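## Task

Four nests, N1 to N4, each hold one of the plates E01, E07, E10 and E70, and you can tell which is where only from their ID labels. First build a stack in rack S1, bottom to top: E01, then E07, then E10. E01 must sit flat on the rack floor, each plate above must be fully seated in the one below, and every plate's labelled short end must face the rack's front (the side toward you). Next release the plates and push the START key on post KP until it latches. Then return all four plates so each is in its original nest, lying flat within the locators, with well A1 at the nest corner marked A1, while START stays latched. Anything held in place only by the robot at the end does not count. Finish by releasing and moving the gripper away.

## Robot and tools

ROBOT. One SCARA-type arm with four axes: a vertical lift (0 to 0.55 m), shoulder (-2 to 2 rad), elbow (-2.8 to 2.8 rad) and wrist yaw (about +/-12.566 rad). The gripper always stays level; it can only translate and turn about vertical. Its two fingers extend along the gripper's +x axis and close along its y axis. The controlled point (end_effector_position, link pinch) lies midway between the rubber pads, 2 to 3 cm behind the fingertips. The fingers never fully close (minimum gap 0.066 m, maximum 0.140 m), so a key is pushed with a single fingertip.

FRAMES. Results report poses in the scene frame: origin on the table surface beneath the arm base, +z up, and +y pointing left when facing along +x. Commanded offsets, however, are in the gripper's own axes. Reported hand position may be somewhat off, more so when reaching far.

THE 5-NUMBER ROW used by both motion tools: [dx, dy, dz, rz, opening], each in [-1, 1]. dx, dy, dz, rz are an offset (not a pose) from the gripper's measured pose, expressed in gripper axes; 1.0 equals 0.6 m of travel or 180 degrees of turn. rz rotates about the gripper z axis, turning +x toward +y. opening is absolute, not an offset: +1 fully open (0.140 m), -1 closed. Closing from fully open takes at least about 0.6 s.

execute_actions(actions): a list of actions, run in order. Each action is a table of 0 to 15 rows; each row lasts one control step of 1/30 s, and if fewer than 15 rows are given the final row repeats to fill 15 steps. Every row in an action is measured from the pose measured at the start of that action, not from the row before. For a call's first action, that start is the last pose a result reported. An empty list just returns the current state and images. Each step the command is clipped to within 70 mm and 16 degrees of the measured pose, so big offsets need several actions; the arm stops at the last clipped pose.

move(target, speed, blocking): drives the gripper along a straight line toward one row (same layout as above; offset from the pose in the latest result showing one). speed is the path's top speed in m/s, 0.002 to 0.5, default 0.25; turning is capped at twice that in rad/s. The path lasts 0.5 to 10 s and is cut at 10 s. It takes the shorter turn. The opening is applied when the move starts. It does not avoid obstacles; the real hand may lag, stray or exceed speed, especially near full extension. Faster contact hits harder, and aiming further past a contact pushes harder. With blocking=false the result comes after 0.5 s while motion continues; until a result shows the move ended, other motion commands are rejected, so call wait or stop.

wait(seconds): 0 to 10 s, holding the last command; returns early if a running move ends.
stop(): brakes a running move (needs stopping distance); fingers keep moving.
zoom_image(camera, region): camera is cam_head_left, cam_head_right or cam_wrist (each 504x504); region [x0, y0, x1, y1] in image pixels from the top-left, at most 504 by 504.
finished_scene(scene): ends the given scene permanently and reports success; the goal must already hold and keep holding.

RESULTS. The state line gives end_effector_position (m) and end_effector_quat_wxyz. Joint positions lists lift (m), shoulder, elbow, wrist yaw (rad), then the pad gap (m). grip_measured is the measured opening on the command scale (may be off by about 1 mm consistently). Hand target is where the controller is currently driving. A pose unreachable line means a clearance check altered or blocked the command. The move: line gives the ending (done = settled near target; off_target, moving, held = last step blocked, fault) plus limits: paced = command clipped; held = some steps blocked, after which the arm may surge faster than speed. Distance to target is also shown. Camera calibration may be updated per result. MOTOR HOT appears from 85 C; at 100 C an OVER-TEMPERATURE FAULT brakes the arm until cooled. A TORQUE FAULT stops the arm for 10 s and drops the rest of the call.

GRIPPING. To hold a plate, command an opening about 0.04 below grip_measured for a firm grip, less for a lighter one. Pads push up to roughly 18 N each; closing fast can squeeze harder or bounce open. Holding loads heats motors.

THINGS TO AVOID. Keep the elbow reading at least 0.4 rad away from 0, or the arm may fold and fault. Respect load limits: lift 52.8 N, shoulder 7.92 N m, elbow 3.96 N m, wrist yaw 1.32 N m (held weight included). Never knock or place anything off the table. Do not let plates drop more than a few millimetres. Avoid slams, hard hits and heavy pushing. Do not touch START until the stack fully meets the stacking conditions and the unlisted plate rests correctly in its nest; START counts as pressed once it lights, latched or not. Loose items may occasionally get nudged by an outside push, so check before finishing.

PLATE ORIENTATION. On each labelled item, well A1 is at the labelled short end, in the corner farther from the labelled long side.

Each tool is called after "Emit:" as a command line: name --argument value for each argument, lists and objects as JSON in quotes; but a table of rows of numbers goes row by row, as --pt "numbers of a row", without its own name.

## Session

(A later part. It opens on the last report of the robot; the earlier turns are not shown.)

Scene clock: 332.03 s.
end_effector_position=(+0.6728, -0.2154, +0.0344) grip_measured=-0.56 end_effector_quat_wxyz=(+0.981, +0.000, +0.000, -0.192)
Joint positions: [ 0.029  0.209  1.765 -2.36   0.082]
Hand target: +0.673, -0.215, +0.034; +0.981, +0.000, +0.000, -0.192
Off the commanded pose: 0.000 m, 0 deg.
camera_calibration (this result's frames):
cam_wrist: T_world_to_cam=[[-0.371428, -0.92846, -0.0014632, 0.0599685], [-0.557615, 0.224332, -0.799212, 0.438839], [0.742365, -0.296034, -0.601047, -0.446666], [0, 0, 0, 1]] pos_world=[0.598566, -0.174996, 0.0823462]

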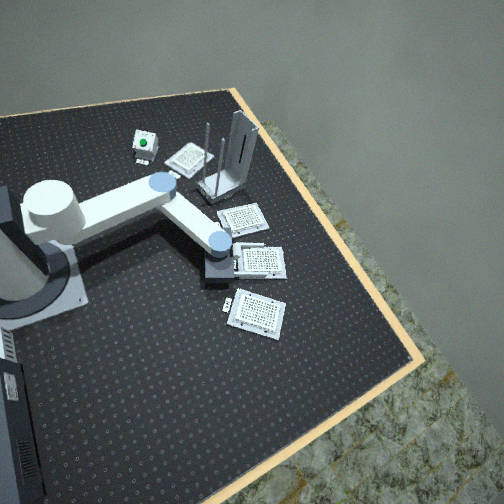

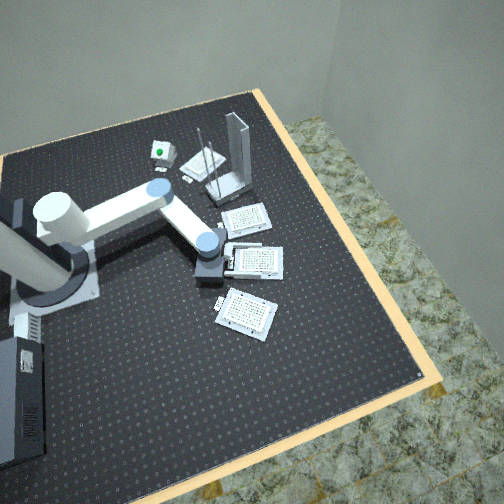

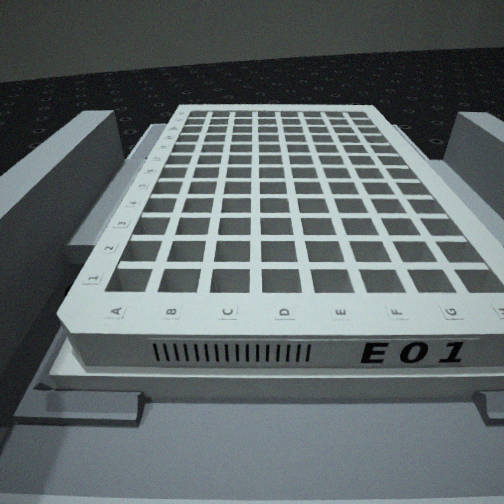

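Emit:
move --target '[0, 0, 0.05, 0, -0.62]' --speed 0.2

Emit:
move --target '[-0.1421, 0.2938, 0.451, 0.1956, -0.62]' --speed 0.4

Emit:
move --target '[0.0967, 0.2234, -0.0167, 0, -0.62]' --speed 0.3

Emit:
move --target '[0, 0, -0.0167, 0, -0.62]' --speed 0.04

Emit:
zoom_image --camera "cam_wrist" --region '[0, 340, 200, 480]'

Emit:
zoom_image --camera "cam_wrist" --region '[304, 340, 504, 480]'

Scene clock: 347.73 s.
end_effector_position=(+0.6728, -0.2154, +0.0645) grip_measured=-0.56 end_effector_quat_wxyz=(+0.981, +0.000, +0.000, -0.192)
Joint positions: [ 0.059  0.209  1.765 -2.36   0.082]
Hand target: +0.673, -0.215, +0.064; +0.981, +0.000, +0.000, -0.192
Off the commanded pose: 0.000 m, 0 deg.
move: done
camera_calibration (this result's frames):
cam_wrist: T_world_to_cam=[[-0.371403, -0.928471, -0.0014632, 0.0600016], [-0.557621, 0.224317, -0.799212, 0.462856], [0.742373, -0.296014, -0.601047, -0.428611], [0, 0, 0, 1]] pos_world=[0.598573, -0.174991, 0.112393]

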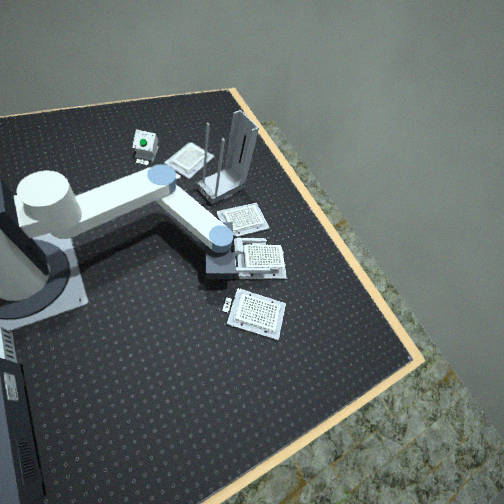

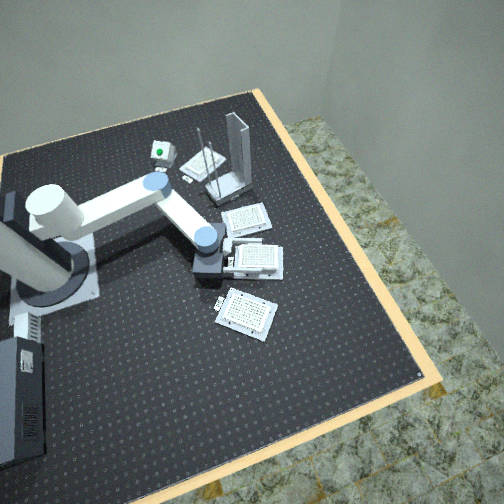

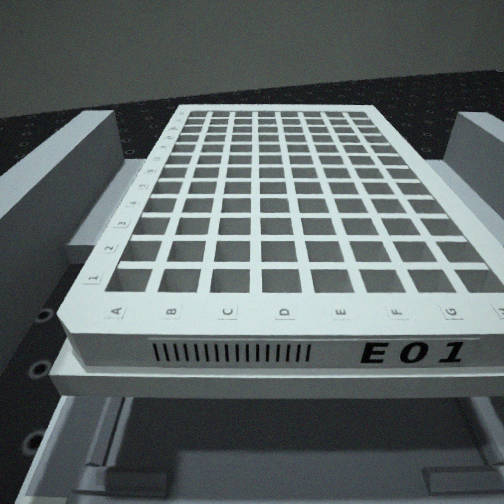

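Scene clock: 349.07 s.
end_effector_position=(+0.6601, -0.0199, +0.3351) grip_measured=-0.56 end_effector_quat_wxyz=(+0.993, +0.000, +0.000, +0.114)
Joint positions: [ 0.33   0.598  1.484 -1.853  0.082]
Hand target: +0.660, -0.020, +0.335; +0.993, +0.000, +0.000, +0.114
Off the commanded pose: 0.000 m, 0 deg.
move: done
camera_calibration (this result's frames):
cam_wrist: T_world_to_cam=[[0.232201, -0.972667, -0.0014632, -0.162125], [-0.584891, -0.138426, -0.799212, 0.639018], [0.777165, 0.186433, -0.601047, -0.21202], [0, 0, 0, 1]] pos_world=[0.576176, -0.0297087, 0.38304]

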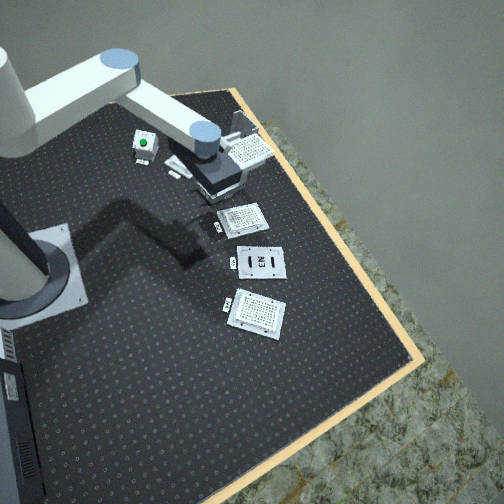

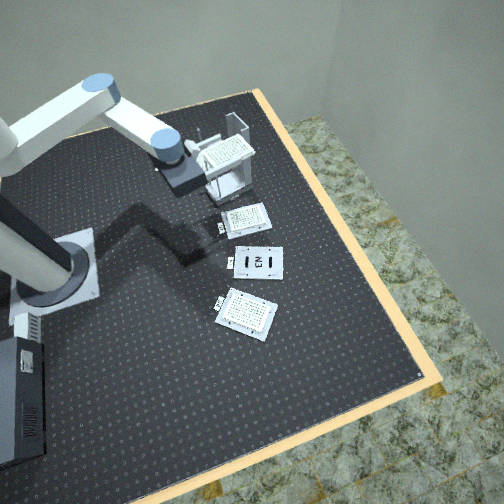

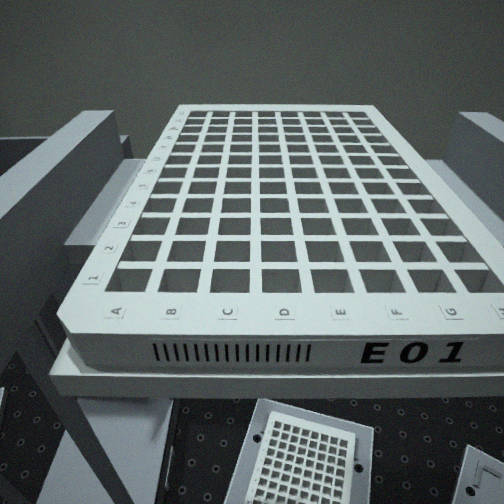

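Scene clock: 350.00 s.
end_effector_position=(+0.6861, +0.1240, +0.3251) grip_measured=-0.56 end_effector_quat_wxyz=(+0.993, +0.000, +0.000, +0.115)
Joint positions: [ 0.32   0.908  1.667 -2.346  0.082]
Hand target: +0.686, +0.124, +0.325; +0.993, +0.000, +0.000, +0.114
Off the commanded pose: 0.000 m, 0 deg.
move: done
camera_calibration (this result's frames):
cam_wrist: T_world_to_cam=[[0.232803, -0.972523, -0.0014632, -0.0286828], [-0.584806, -0.138788, -0.799212, 0.666119], [0.777049, 0.186914, -0.601047, -0.265061], [0, 0, 0, 1]] pos_world=[0.602192, 0.114098, 0.373014]

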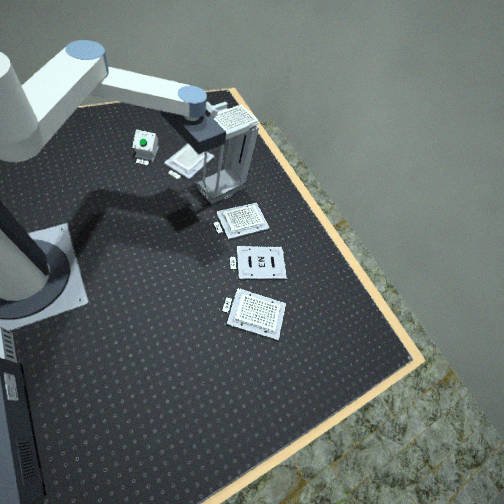

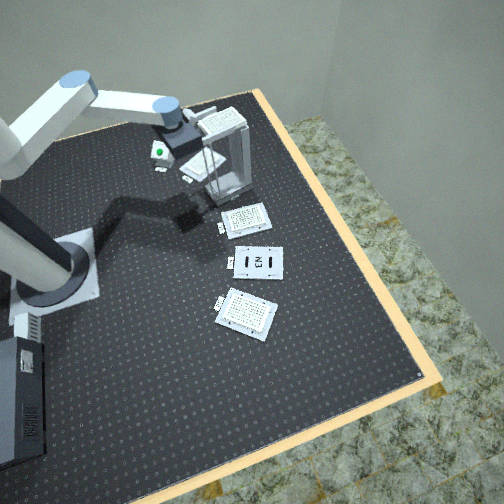

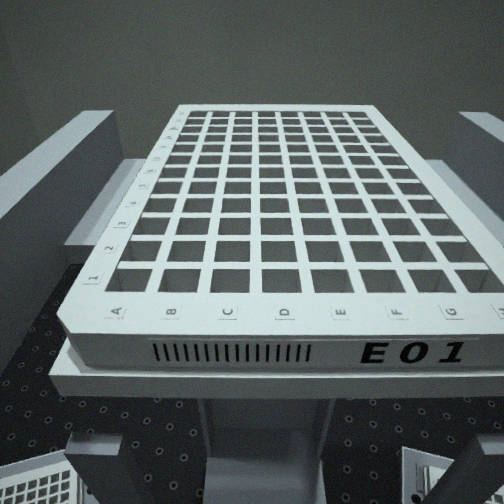

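Scene clock: 350.70 s.
end_effector_position=(+0.6861, +0.1240, +0.3150) grip_measured=-0.56 end_effector_quat_wxyz=(+0.993, +0.000, +0.000, +0.115)
Joint positions: [ 0.31   0.908  1.667 -2.346  0.082]
Hand target: +0.686, +0.124, +0.315; +0.993, +0.000, +0.000, +0.115
Off the commanded pose: 0.000 m, 0 deg.
move: done
camera_calibration (this result's frames):
cam_wrist: T_world_to_cam=[[0.232817, -0.97252, -0.0014632, -0.0286996], [-0.584804, -0.138797, -0.799212, 0.658068], [0.777046, 0.186926, -0.601047, -0.271114], [0, 0, 0, 1]] pos_world=[0.60219, 0.114105, 0.362942]

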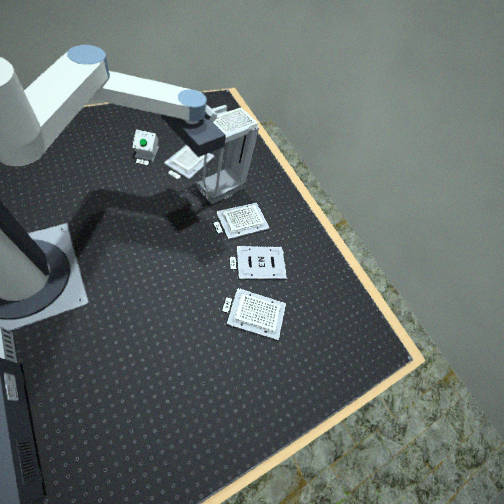

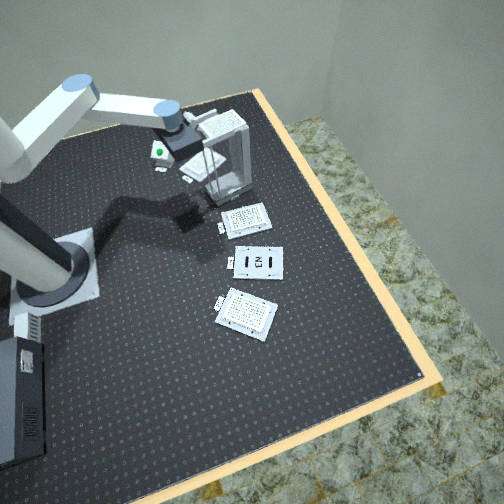

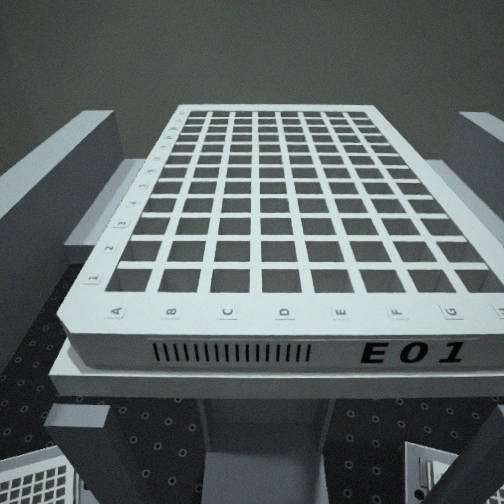

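Region (0, 340, 200, 480) of cam_wrist's 504x504 image, scaled by 2.520, with more detail than that image has; it fills the top 353 rows of this view, and the rest is white.

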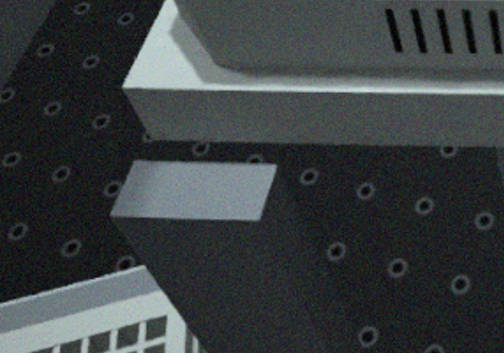

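Region (304, 340, 504, 480) of cam_wrist's 504x504 image, scaled by 2.520, with more detail than that image has; it fills the top 353 rows of this view, and the rest is white.

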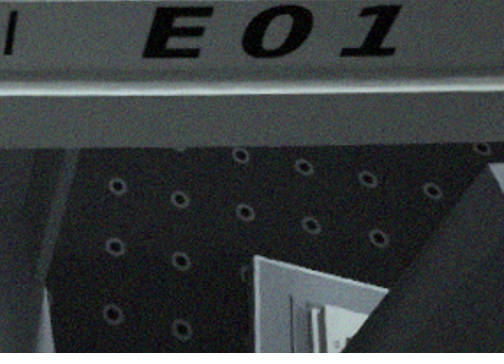

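Emit:
move --target '[0, 0, -0.0083, 0, -0.62]' --speed 0.015

Emit:
zoom_image --camera "cam_wrist" --region '[0, 300, 200, 460]'

Scene clock: 367.83 s.
end_effector_position=(+0.6861, +0.1240, +0.3101) grip_measured=-0.56 end_effector_quat_wxyz=(+0.993, +0.000, +0.000, +0.114)
Joint positions: [ 0.305  0.908  1.667 -2.346  0.082]
Hand target: +0.686, +0.124, +0.310; +0.993, +0.000, +0.000, +0.115
Off the commanded pose: 0.000 m, 0 deg.
move: done
camera_calibration (this result's frames):
cam_wrist: T_world_to_cam=[[0.232761, -0.972533, -0.0014632, -0.0286845], [-0.584812, -0.138763, -0.799212, 0.65408], [0.777057, 0.186881, -0.601047, -0.274104], [0, 0, 0, 1]] pos_world=[0.602184, 0.11409, 0.357957]

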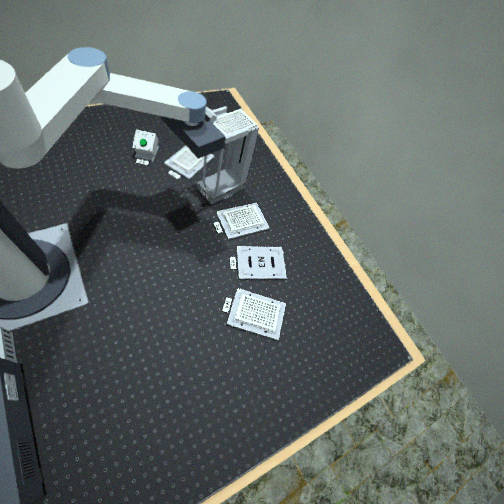

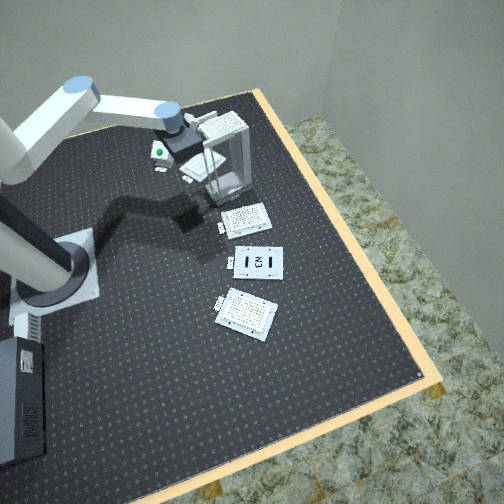

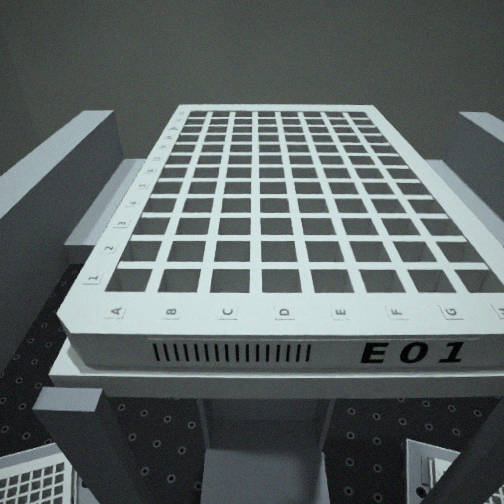

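Region (0, 300, 200, 460) of cam_wrist's 504x504 image, scaled by 2.520, with more detail than that image has; it fills the top 403 rows of this view, and the rest is white.

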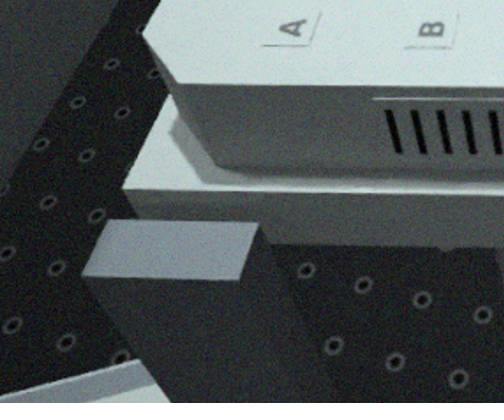

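Emit:
move --target '[0, 0, -0.0083, 0, -0.62]' --speed 0.015

Emit:
zoom_image --camera "cam_wrist" --region '[130, 80, 430, 180]'

Scene clock: 370.60 s.
end_effector_position=(+0.6861, +0.1239, +0.3051) grip_measured=-0.56 end_effector_quat_wxyz=(+0.993, +0.000, +0.000, +0.114)
Joint positions: [ 0.3    0.908  1.667 -2.346  0.082]
Hand target: +0.686, +0.124, +0.305; +0.993, +0.000, +0.000, +0.114
Off the commanded pose: 0.000 m, 0 deg.
move: done
camera_calibration (this result's frames):
cam_wrist: T_world_to_cam=[[0.23274, -0.972538, -0.0014632, -0.0286834], [-0.584815, -0.138751, -0.799212, 0.650093], [0.777061, 0.186864, -0.601047, -0.277098], [0, 0, 0, 1]] pos_world=[0.602182, 0.114085, 0.352971]

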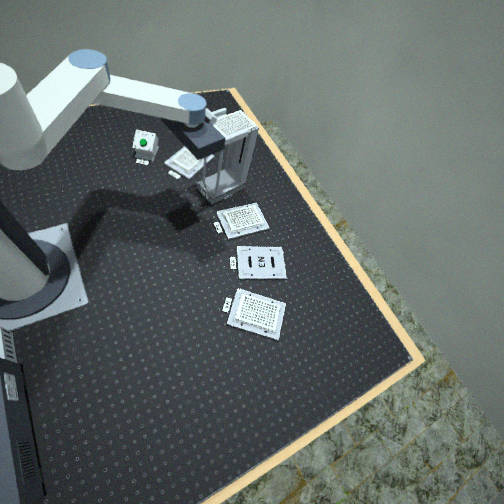

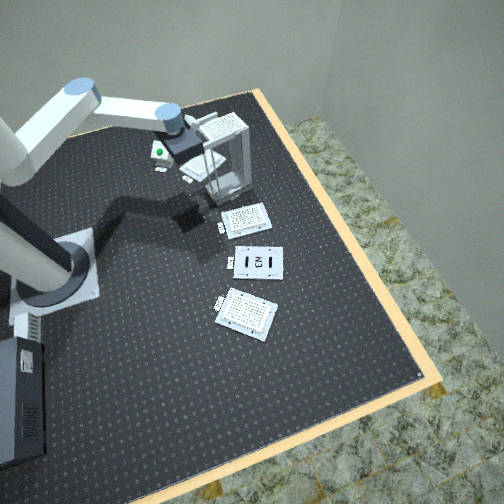

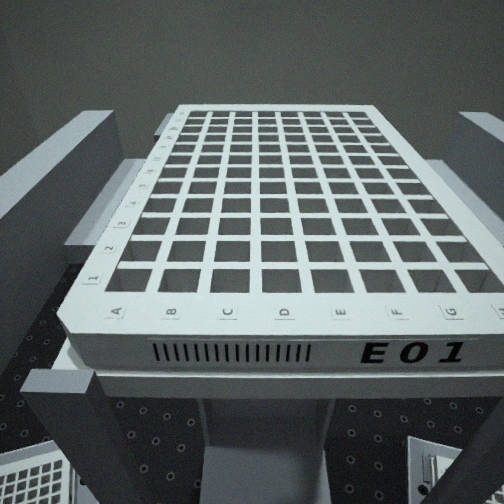

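Region (130, 80, 430, 180) of cam_wrist's 504x504 image, scaled by 1.680, with more detail than that image has.

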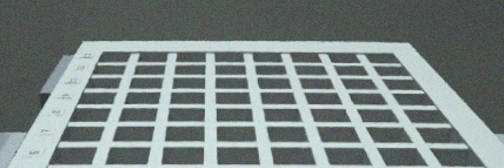

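Emit:
move --target '[0, 0, -0.0333, 0, -0.62]' --speed 0.04

Emit:
zoom_image --camera "cam_wrist" --region '[130, 40, 430, 180]'

Scene clock: 373.03 s.
end_effector_position=(+0.6861, +0.1239, +0.2850) grip_measured=-0.56 end_effector_quat_wxyz=(+0.993, +0.000, +0.000, +0.114)
Joint positions: [ 0.28   0.908  1.667 -2.346  0.082]
Hand target: +0.686, +0.124, +0.285; +0.993, +0.000, +0.000, +0.114
Off the commanded pose: 0.000 m, 0 deg.
move: done
camera_calibration (this result's frames):
cam_wrist: T_world_to_cam=[[0.23272, -0.972543, -0.0014632, -0.0287048], [-0.584817, -0.138739, -0.799212, 0.634066], [0.777065, 0.186848, -0.601047, -0.289148], [0, 0, 0, 1]] pos_world=[0.60218, 0.11408, 0.332919]

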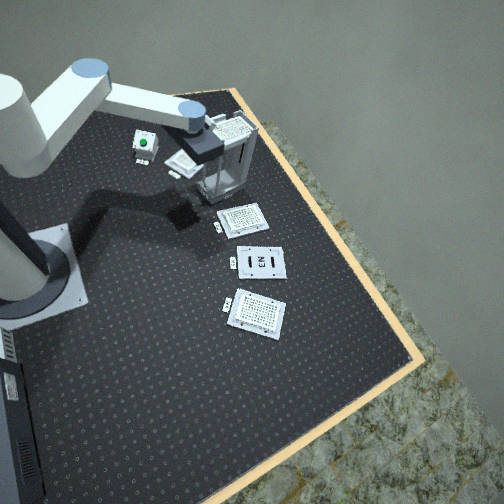

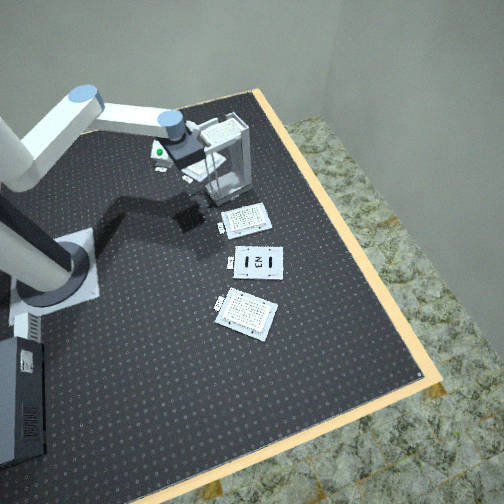

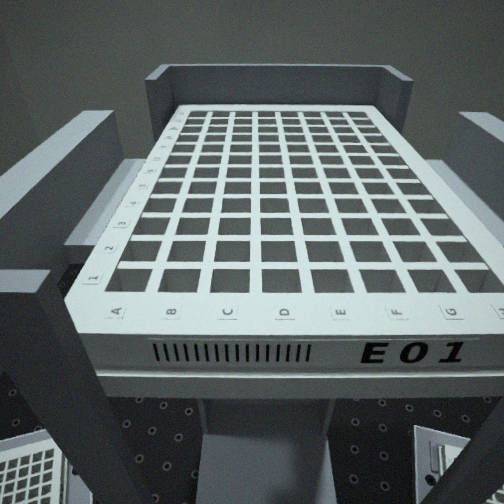

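Region (130, 40, 430, 180) of cam_wrist's 504x504 image, scaled by 1.680, with more detail than that image has; it fills the top 235 rows of this view, and the rest is white.

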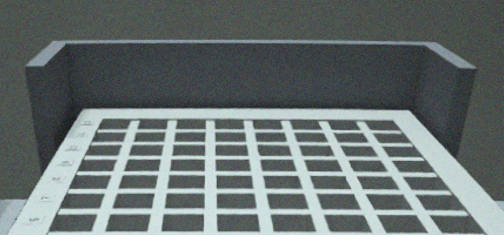

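Emit:
move --target '[0, 0, -0.35, 0, -0.62]' --speed 0.2

Emit:
zoom_image --camera "cam_wrist" --region '[60, 300, 504, 504]'

Scene clock: 382.23 s.
end_effector_position=(+0.6861, +0.1239, +0.0749) grip_measured=-0.56 end_effector_quat_wxyz=(+0.993, +0.000, +0.000, +0.114)
Joint positions: [ 0.07   0.908  1.667 -2.346  0.082]
Hand target: +0.686, +0.124, +0.075; +0.993, +0.000, +0.000, +0.114
Off the commanded pose: 0.000 m, 0 deg.
move: done
camera_calibration (this result's frames):
cam_wrist: T_world_to_cam=[[0.23266, -0.972557, -0.0014632, -0.0289905], [-0.584826, -0.138703, -0.799212, 0.46617], [0.777077, 0.1868, -0.601047, -0.415406], [0, 0, 0, 1]] pos_world=[0.602176, 0.114062, 0.122848]

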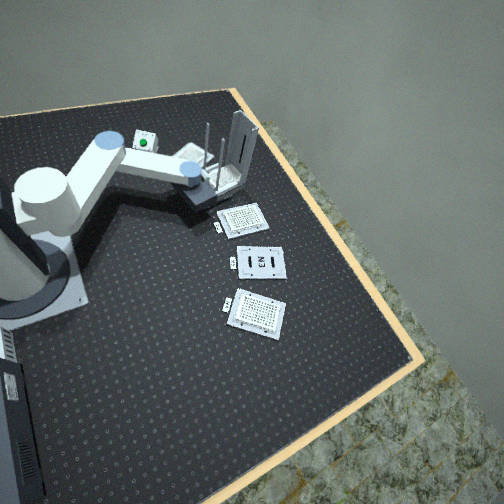

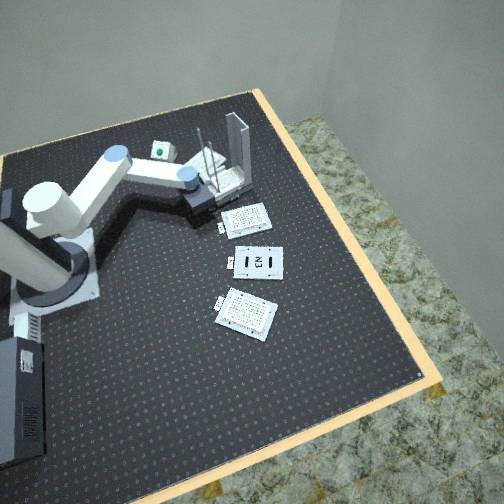

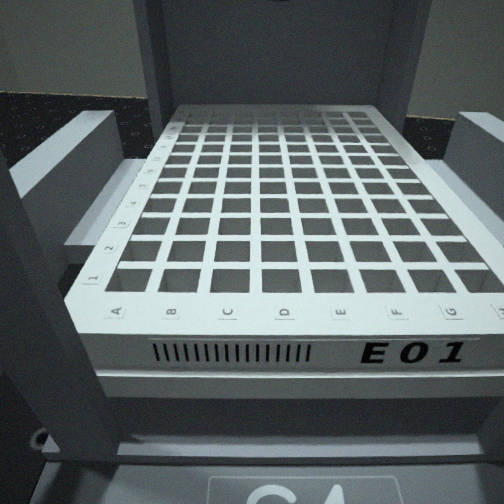

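Region (60, 300, 504, 504) of cam_wrist's 504x504 image, scaled by 1.135, with more detail than that image has; it fills the top 232 rows of this view, and the rest is white.

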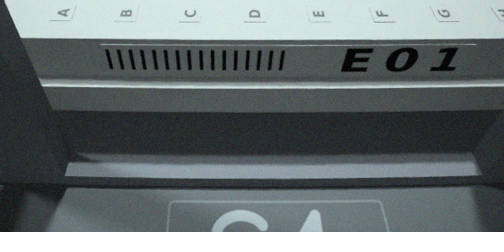

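Emit:
move --target '[0, 0, -0.0165, 0, -0.62]' --speed 0.02

Emit:
zoom_image --camera "cam_wrist" --region '[60, 300, 504, 504]'

Scene clock: 387.03 s.
end_effector_position=(+0.6861, +0.1239, +0.0650) grip_measured=-0.56 end_effector_quat_wxyz=(+0.993, +0.000, +0.000, +0.114)
Joint positions: [ 0.06   0.908  1.667 -2.346  0.082]
Hand target: +0.686, +0.124, +0.065; +0.993, +0.000, +0.000, +0.114
Off the commanded pose: 0.000 m, 0 deg.
move: done
camera_calibration (this result's frames):
cam_wrist: T_world_to_cam=[[0.232659, -0.972557, -0.0014632, -0.0290047], [-0.584826, -0.138702, -0.799212, 0.458214], [0.777077, 0.1868, -0.601047, -0.42139], [0, 0, 0, 1]] pos_world=[0.602176, 0.114062, 0.112893]

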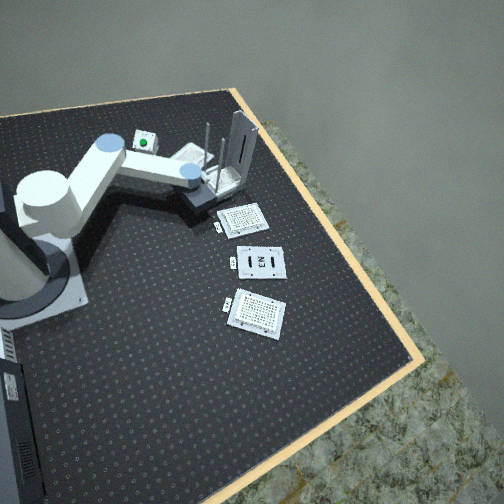

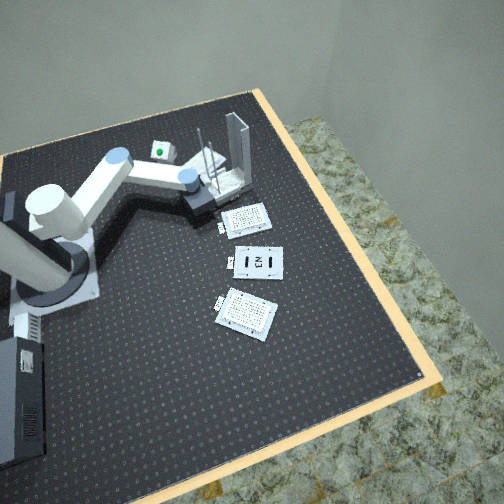

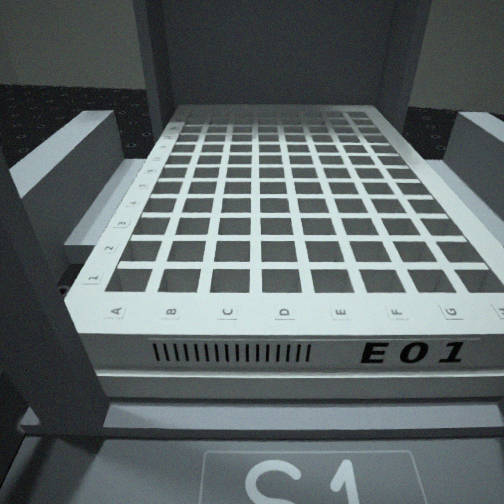

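Region (60, 300, 504, 504) of cam_wrist's 504x504 image, scaled by 1.135, with more detail than that image has; it fills the top 232 rows of this view, and the rest is white.

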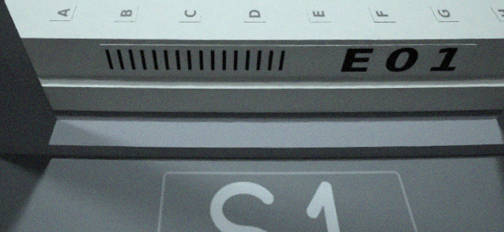

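Emit:
move --target '[0, 0, -0.0042, 0, -0.62]' --speed 0.01

Emit:
zoom_image --camera "cam_wrist" --region '[60, 300, 504, 504]'

Scene clock: 390.30 s.
end_effector_position=(+0.6861, +0.1239, +0.0635) grip_measured=-0.56 end_effector_quat_wxyz=(+0.993, +0.000, +0.000, +0.114)
Joint positions: [ 0.059  0.908  1.667 -2.346  0.082]
Hand target: +0.686, +0.124, +0.062; +0.993, +0.000, +0.000, +0.114
Off the commanded pose: 0.001 m, 0 deg.
move: done
camera_calibration (this result's frames):
cam_wrist: T_world_to_cam=[[0.232698, -0.972548, -0.0014632, -0.0290295], [-0.58482, -0.138726, -0.799212, 0.457035], [0.777069, 0.186831, -0.601047, -0.422246], [0, 0, 0, 1]] pos_world=[0.602153, 0.114059, 0.111436]

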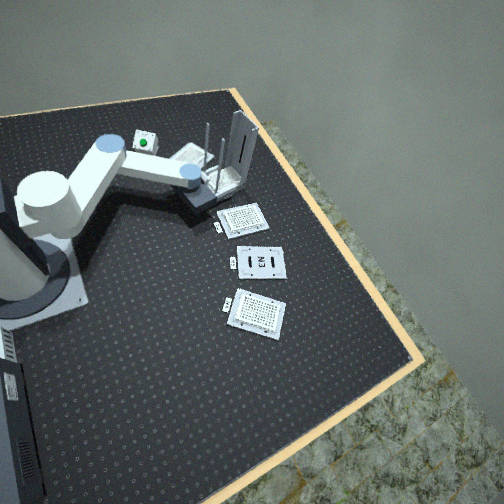

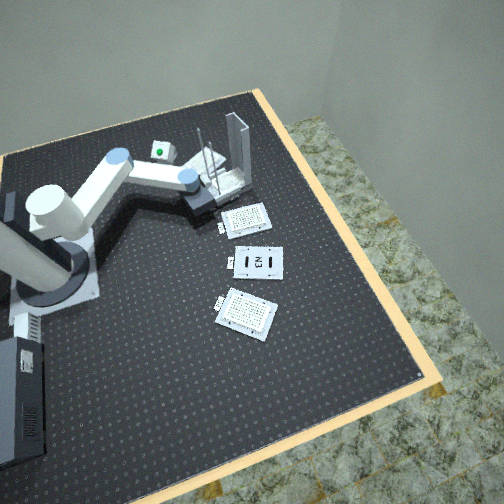

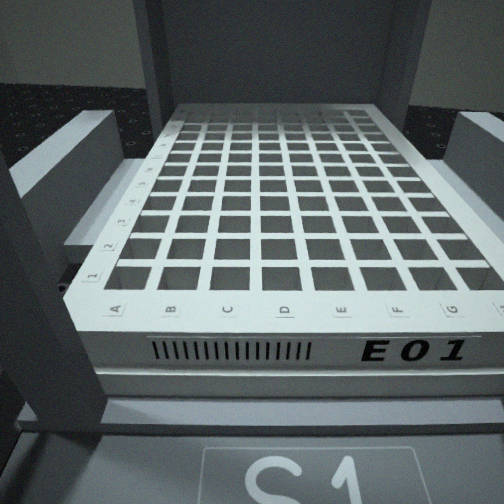

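Region (60, 300, 504, 504) of cam_wrist's 504x504 image, scaled by 1.135, with more detail than that image has; it fills the top 232 rows of this view, and the rest is white.

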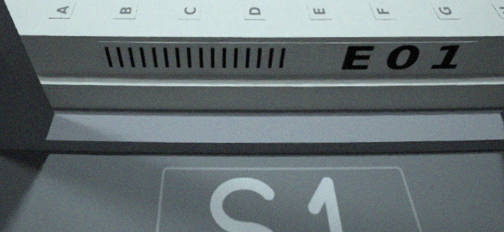

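Emit:
execute_actions --actions '[[[0,0,0.001,0,0.05]]]'

Emit:
move --target '[-0.15, 0, 0.03, 0, 0.05]' --speed 0.3

Scene clock: 398.63 s.
end_effector_position=(+0.6861, +0.1239, +0.0642) grip_measured=+0.05 end_effector_quat_wxyz=(+0.993, +0.000, +0.000, +0.114)
Joint positions: [ 0.059  0.908  1.667 -2.346  0.105]
Hand target: +0.686, +0.124, +0.064; +0.993, +0.000, +0.000, +0.114
Off the commanded pose: 0.000 m, 0 deg.
camera_calibration (this result's frames):
cam_wrist: T_world_to_cam=[[0.232691, -0.97255, -0.0014632, -0.029024], [-0.584821, -0.138721, -0.799212, 0.457564], [0.777071, 0.186825, -0.601047, -0.421852], [0, 0, 0, 1]] pos_world=[0.602156, 0.114059, 0.112095]

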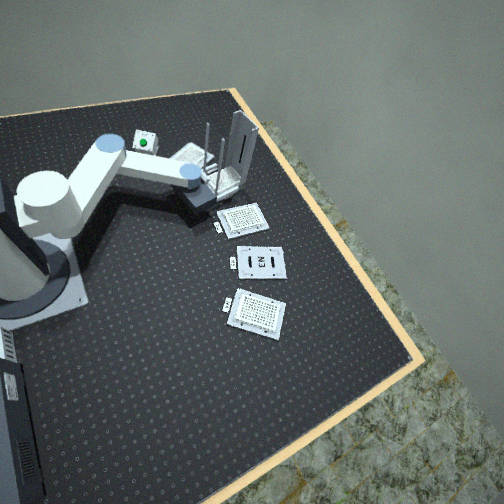

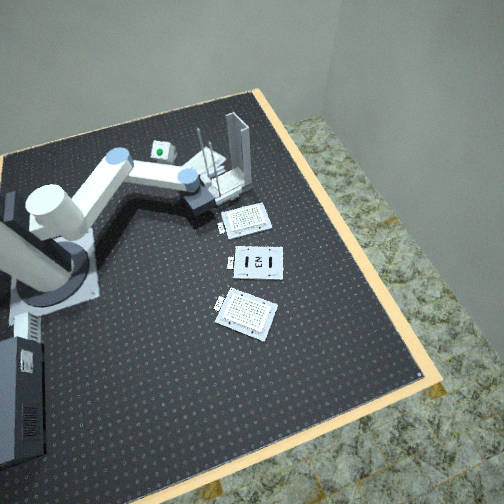

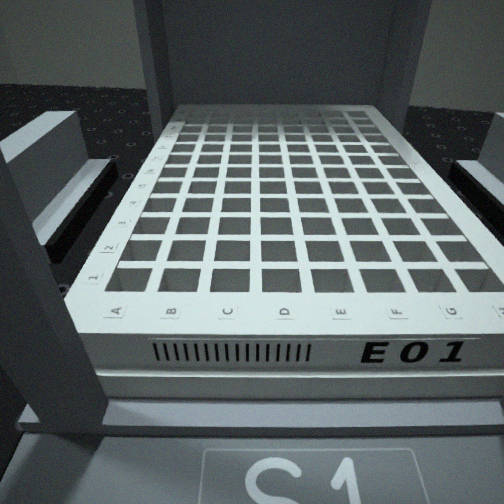

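Scene clock: 399.40 s.
end_effector_position=(+0.5984, +0.1034, +0.0822) grip_measured=+0.05 end_effector_quat_wxyz=(+0.993, +0.000, +0.000, +0.114)
Joint positions: [ 0.077  1.103  1.202 -2.075  0.105]
Hand target: +0.598, +0.103, +0.082; +0.993, +0.000, +0.000, +0.114
Off the commanded pose: 0.000 m, 0 deg.
move: done
camera_calibration (this result's frames):
cam_wrist: T_world_to_cam=[[0.232371, -0.972626, -0.0014632, -0.0283707], [-0.584867, -0.138529, -0.799212, 0.417843], [0.777132, 0.18657, -0.601047, -0.339038], [0, 0, 0, 1]] pos_world=[0.514452, 0.0935436, 0.130126]

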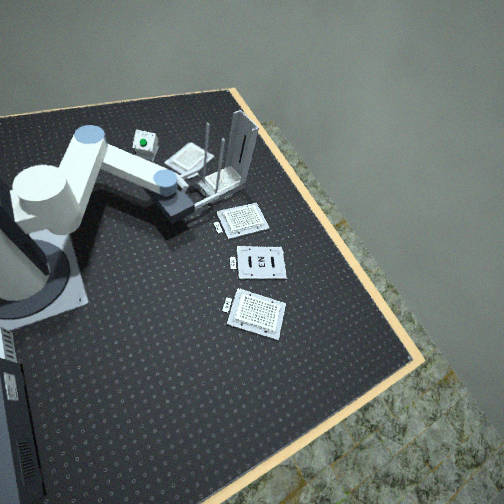

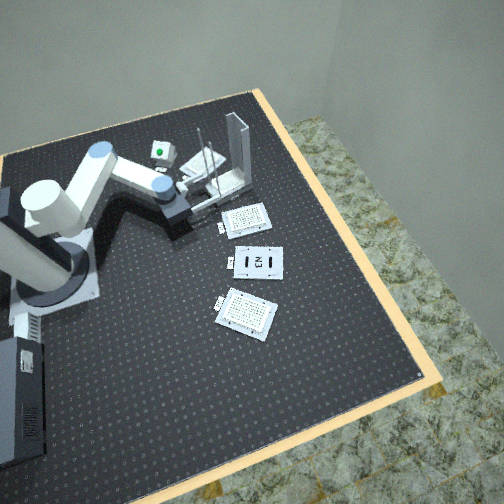

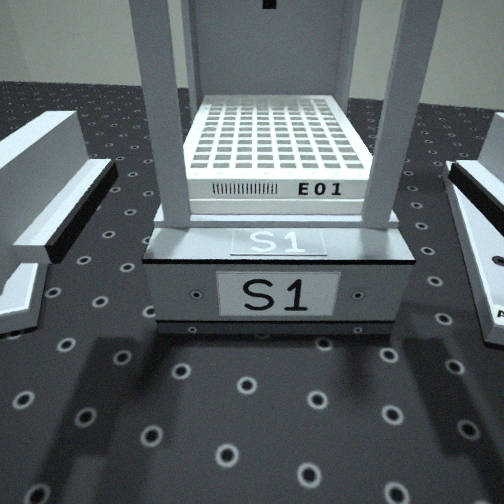

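Emit:
move --target '[-0.20965, -0.75462, -0.0287, -0.30265, 0.05]' --speed 0.45

Emit:
move --target '[0, 0, -0.051, 0, 0.05]' --speed 0.1

Emit:
zoom_image --camera "cam_wrist" --region '[0, 290, 252, 460]'

Emit:
zoom_image --camera "cam_wrist" --region '[130, 80, 430, 180]'

Scene clock: 408.13 s.
end_effector_position=(+0.5790, -0.3661, +0.0651) grip_measured=+0.05 end_effector_quat_wxyz=(+0.936, +0.000, +0.000, -0.353)
Joint positions: [ 0.06  -0.124  1.782 -2.38   0.105]
Hand target: +0.579, -0.366, +0.065; +0.936, +0.000, +0.000, -0.353
Off the commanded pose: 0.000 m, 0 deg.
move: done; limits=paced
camera_calibration (this result's frames):
cam_wrist: T_world_to_cam=[[-0.656492, -0.754331, -0.0014632, 0.11406], [-0.452622, 0.395466, -0.799212, 0.446615], [0.603449, -0.524014, -0.601047, -0.406221], [0, 0, 0, 1]] pos_world=[0.522161, -0.303447, 0.112949]

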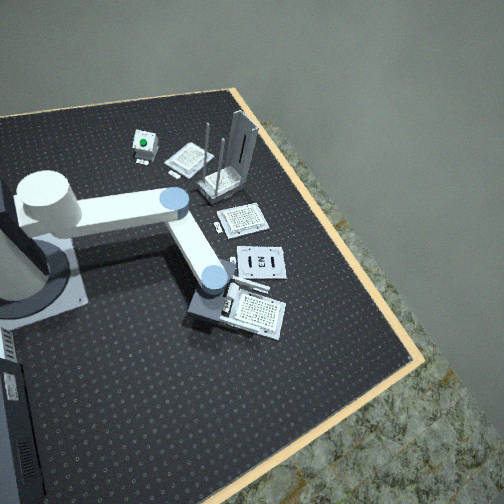

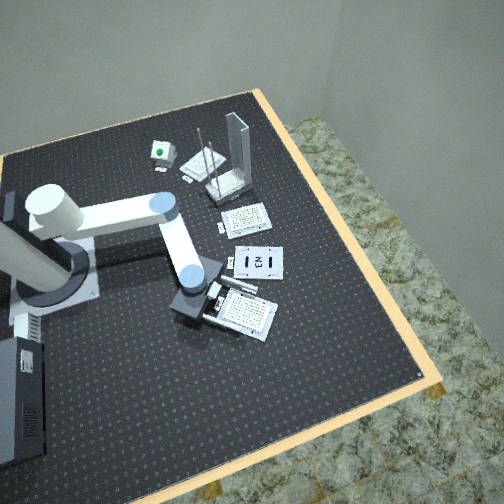

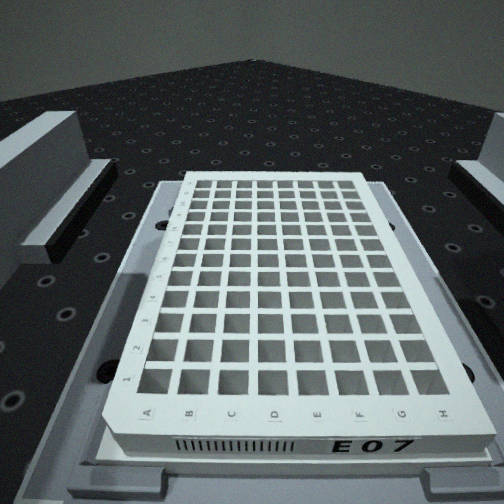

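Scene clock: 408.87 s.
end_effector_position=(+0.5789, -0.3661, +0.0344) grip_measured=+0.05 end_effector_quat_wxyz=(+0.936, +0.000, +0.000, -0.353)
Joint positions: [ 0.029 -0.124  1.782 -2.38   0.105]
Hand target: +0.579, -0.366, +0.034; +0.936, +0.000, +0.000, -0.353
Off the commanded pose: 0.000 m, 0 deg.
move: done
camera_calibration (this result's frames):
cam_wrist: T_world_to_cam=[[-0.656524, -0.754304, -0.0014632, 0.114026], [-0.452605, 0.395485, -0.799212, 0.422107], [0.603427, -0.52404, -0.601047, -0.424642], [0, 0, 0, 1]] pos_world=[0.522149, -0.303456, 0.08229]

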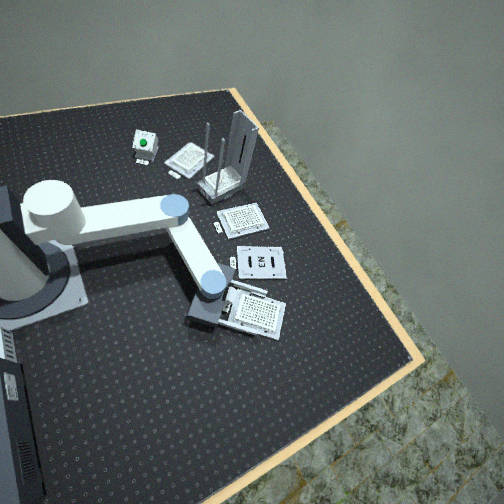

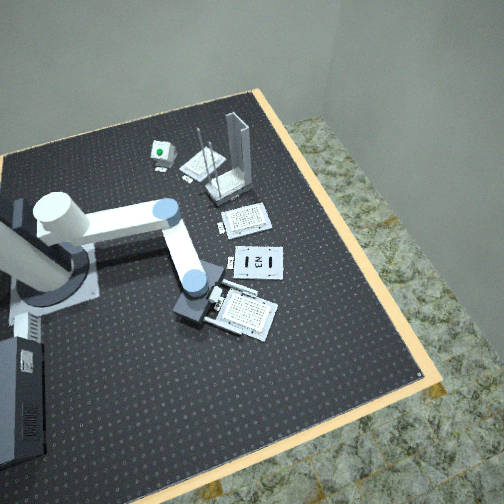

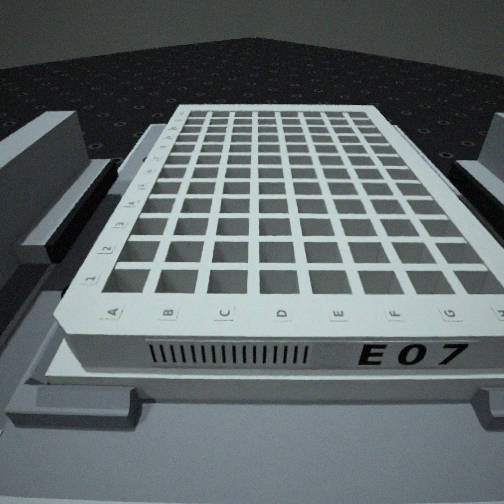

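Region (0, 290, 252, 460) of cam_wrist's 504x504 image, scaled by 2.000, with more detail than that image has; it fills the top 340 rows of this view, and the rest is white.

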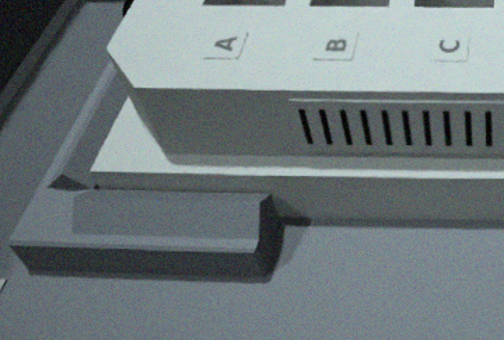

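Region (130, 80, 430, 180) of cam_wrist's 504x504 image, scaled by 1.680, with more detail than that image has.

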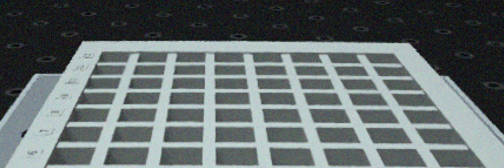

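Emit:
execute_actions --actions '[[[0,0.0006,0,-0.0017,-0.4]], [[0,0,0,0,-0.5],[0,0,0,0,-0.5],[0,0,0,0,-0.5],[0,0,0,0,-0.5],[0,0,0,0,-0.5],[0,0,0,0,-0.62]]]'

Emit:
zoom_image --camera "cam_wrist" --region '[0, 290, 252, 460]'

Emit:
zoom_image --camera "cam_wrist" --region '[130, 80, 430, 180]'

Scene clock: 414.93 s.
end_effector_position=(+0.5792, -0.3658, +0.0344) grip_measured=-0.56 end_effector_quat_wxyz=(+0.935, +0.000, +0.000, -0.355)
Joint positions: [ 0.029 -0.121  1.782 -2.388  0.082]
Hand target: +0.579, -0.366, +0.034; +0.935, +0.000, +0.000, -0.355
Off the commanded pose: 0.000 m, 0 deg.
camera_calibration (this result's frames):
cam_wrist: T_world_to_cam=[[-0.660311, -0.750991, -0.0014632, 0.117868], [-0.45061, 0.397757, -0.799212, 0.421793], [0.600783, -0.527069, -0.601047, -0.424232], [0, 0, 0, 1]] pos_world=[0.522765, -0.302853, 0.0822908]

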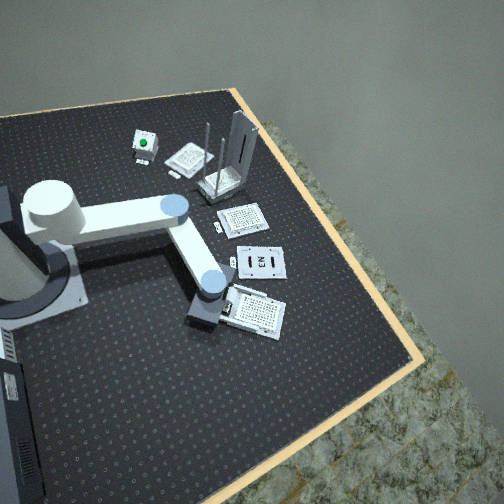

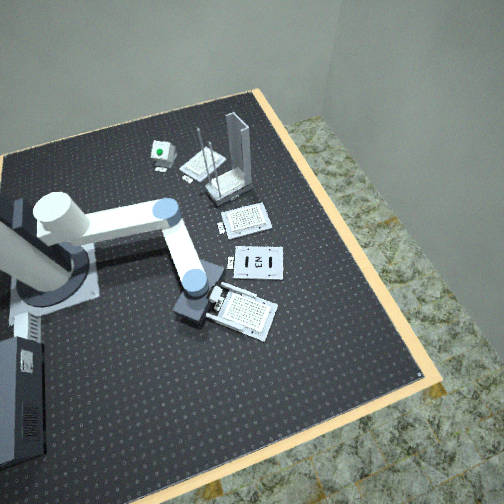

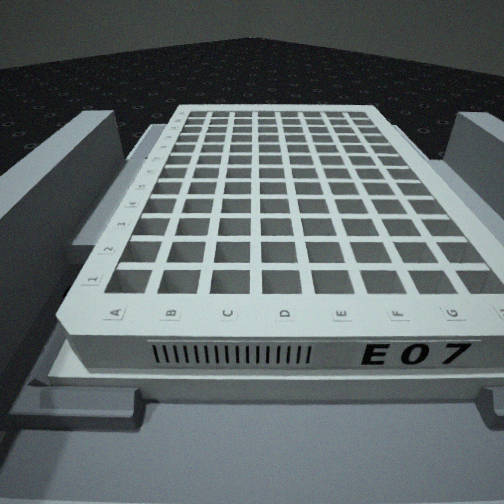

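Region (0, 290, 252, 460) of cam_wrist's 504x504 image, scaled by 2.000, with more detail than that image has; it fills the top 340 rows of this view, and the rest is white.

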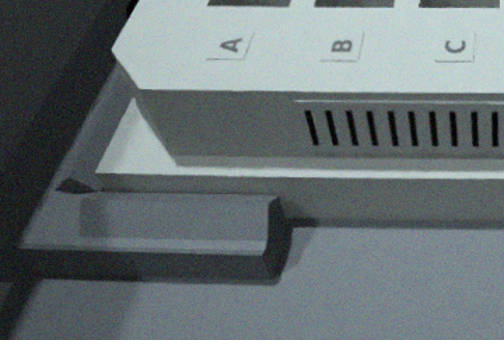

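Region (130, 80, 430, 180) of cam_wrist's 504x504 image, scaled by 1.680, with more detail than that image has.

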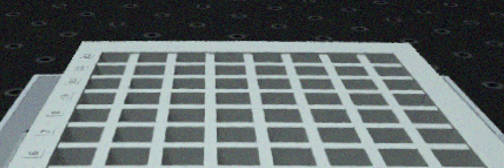

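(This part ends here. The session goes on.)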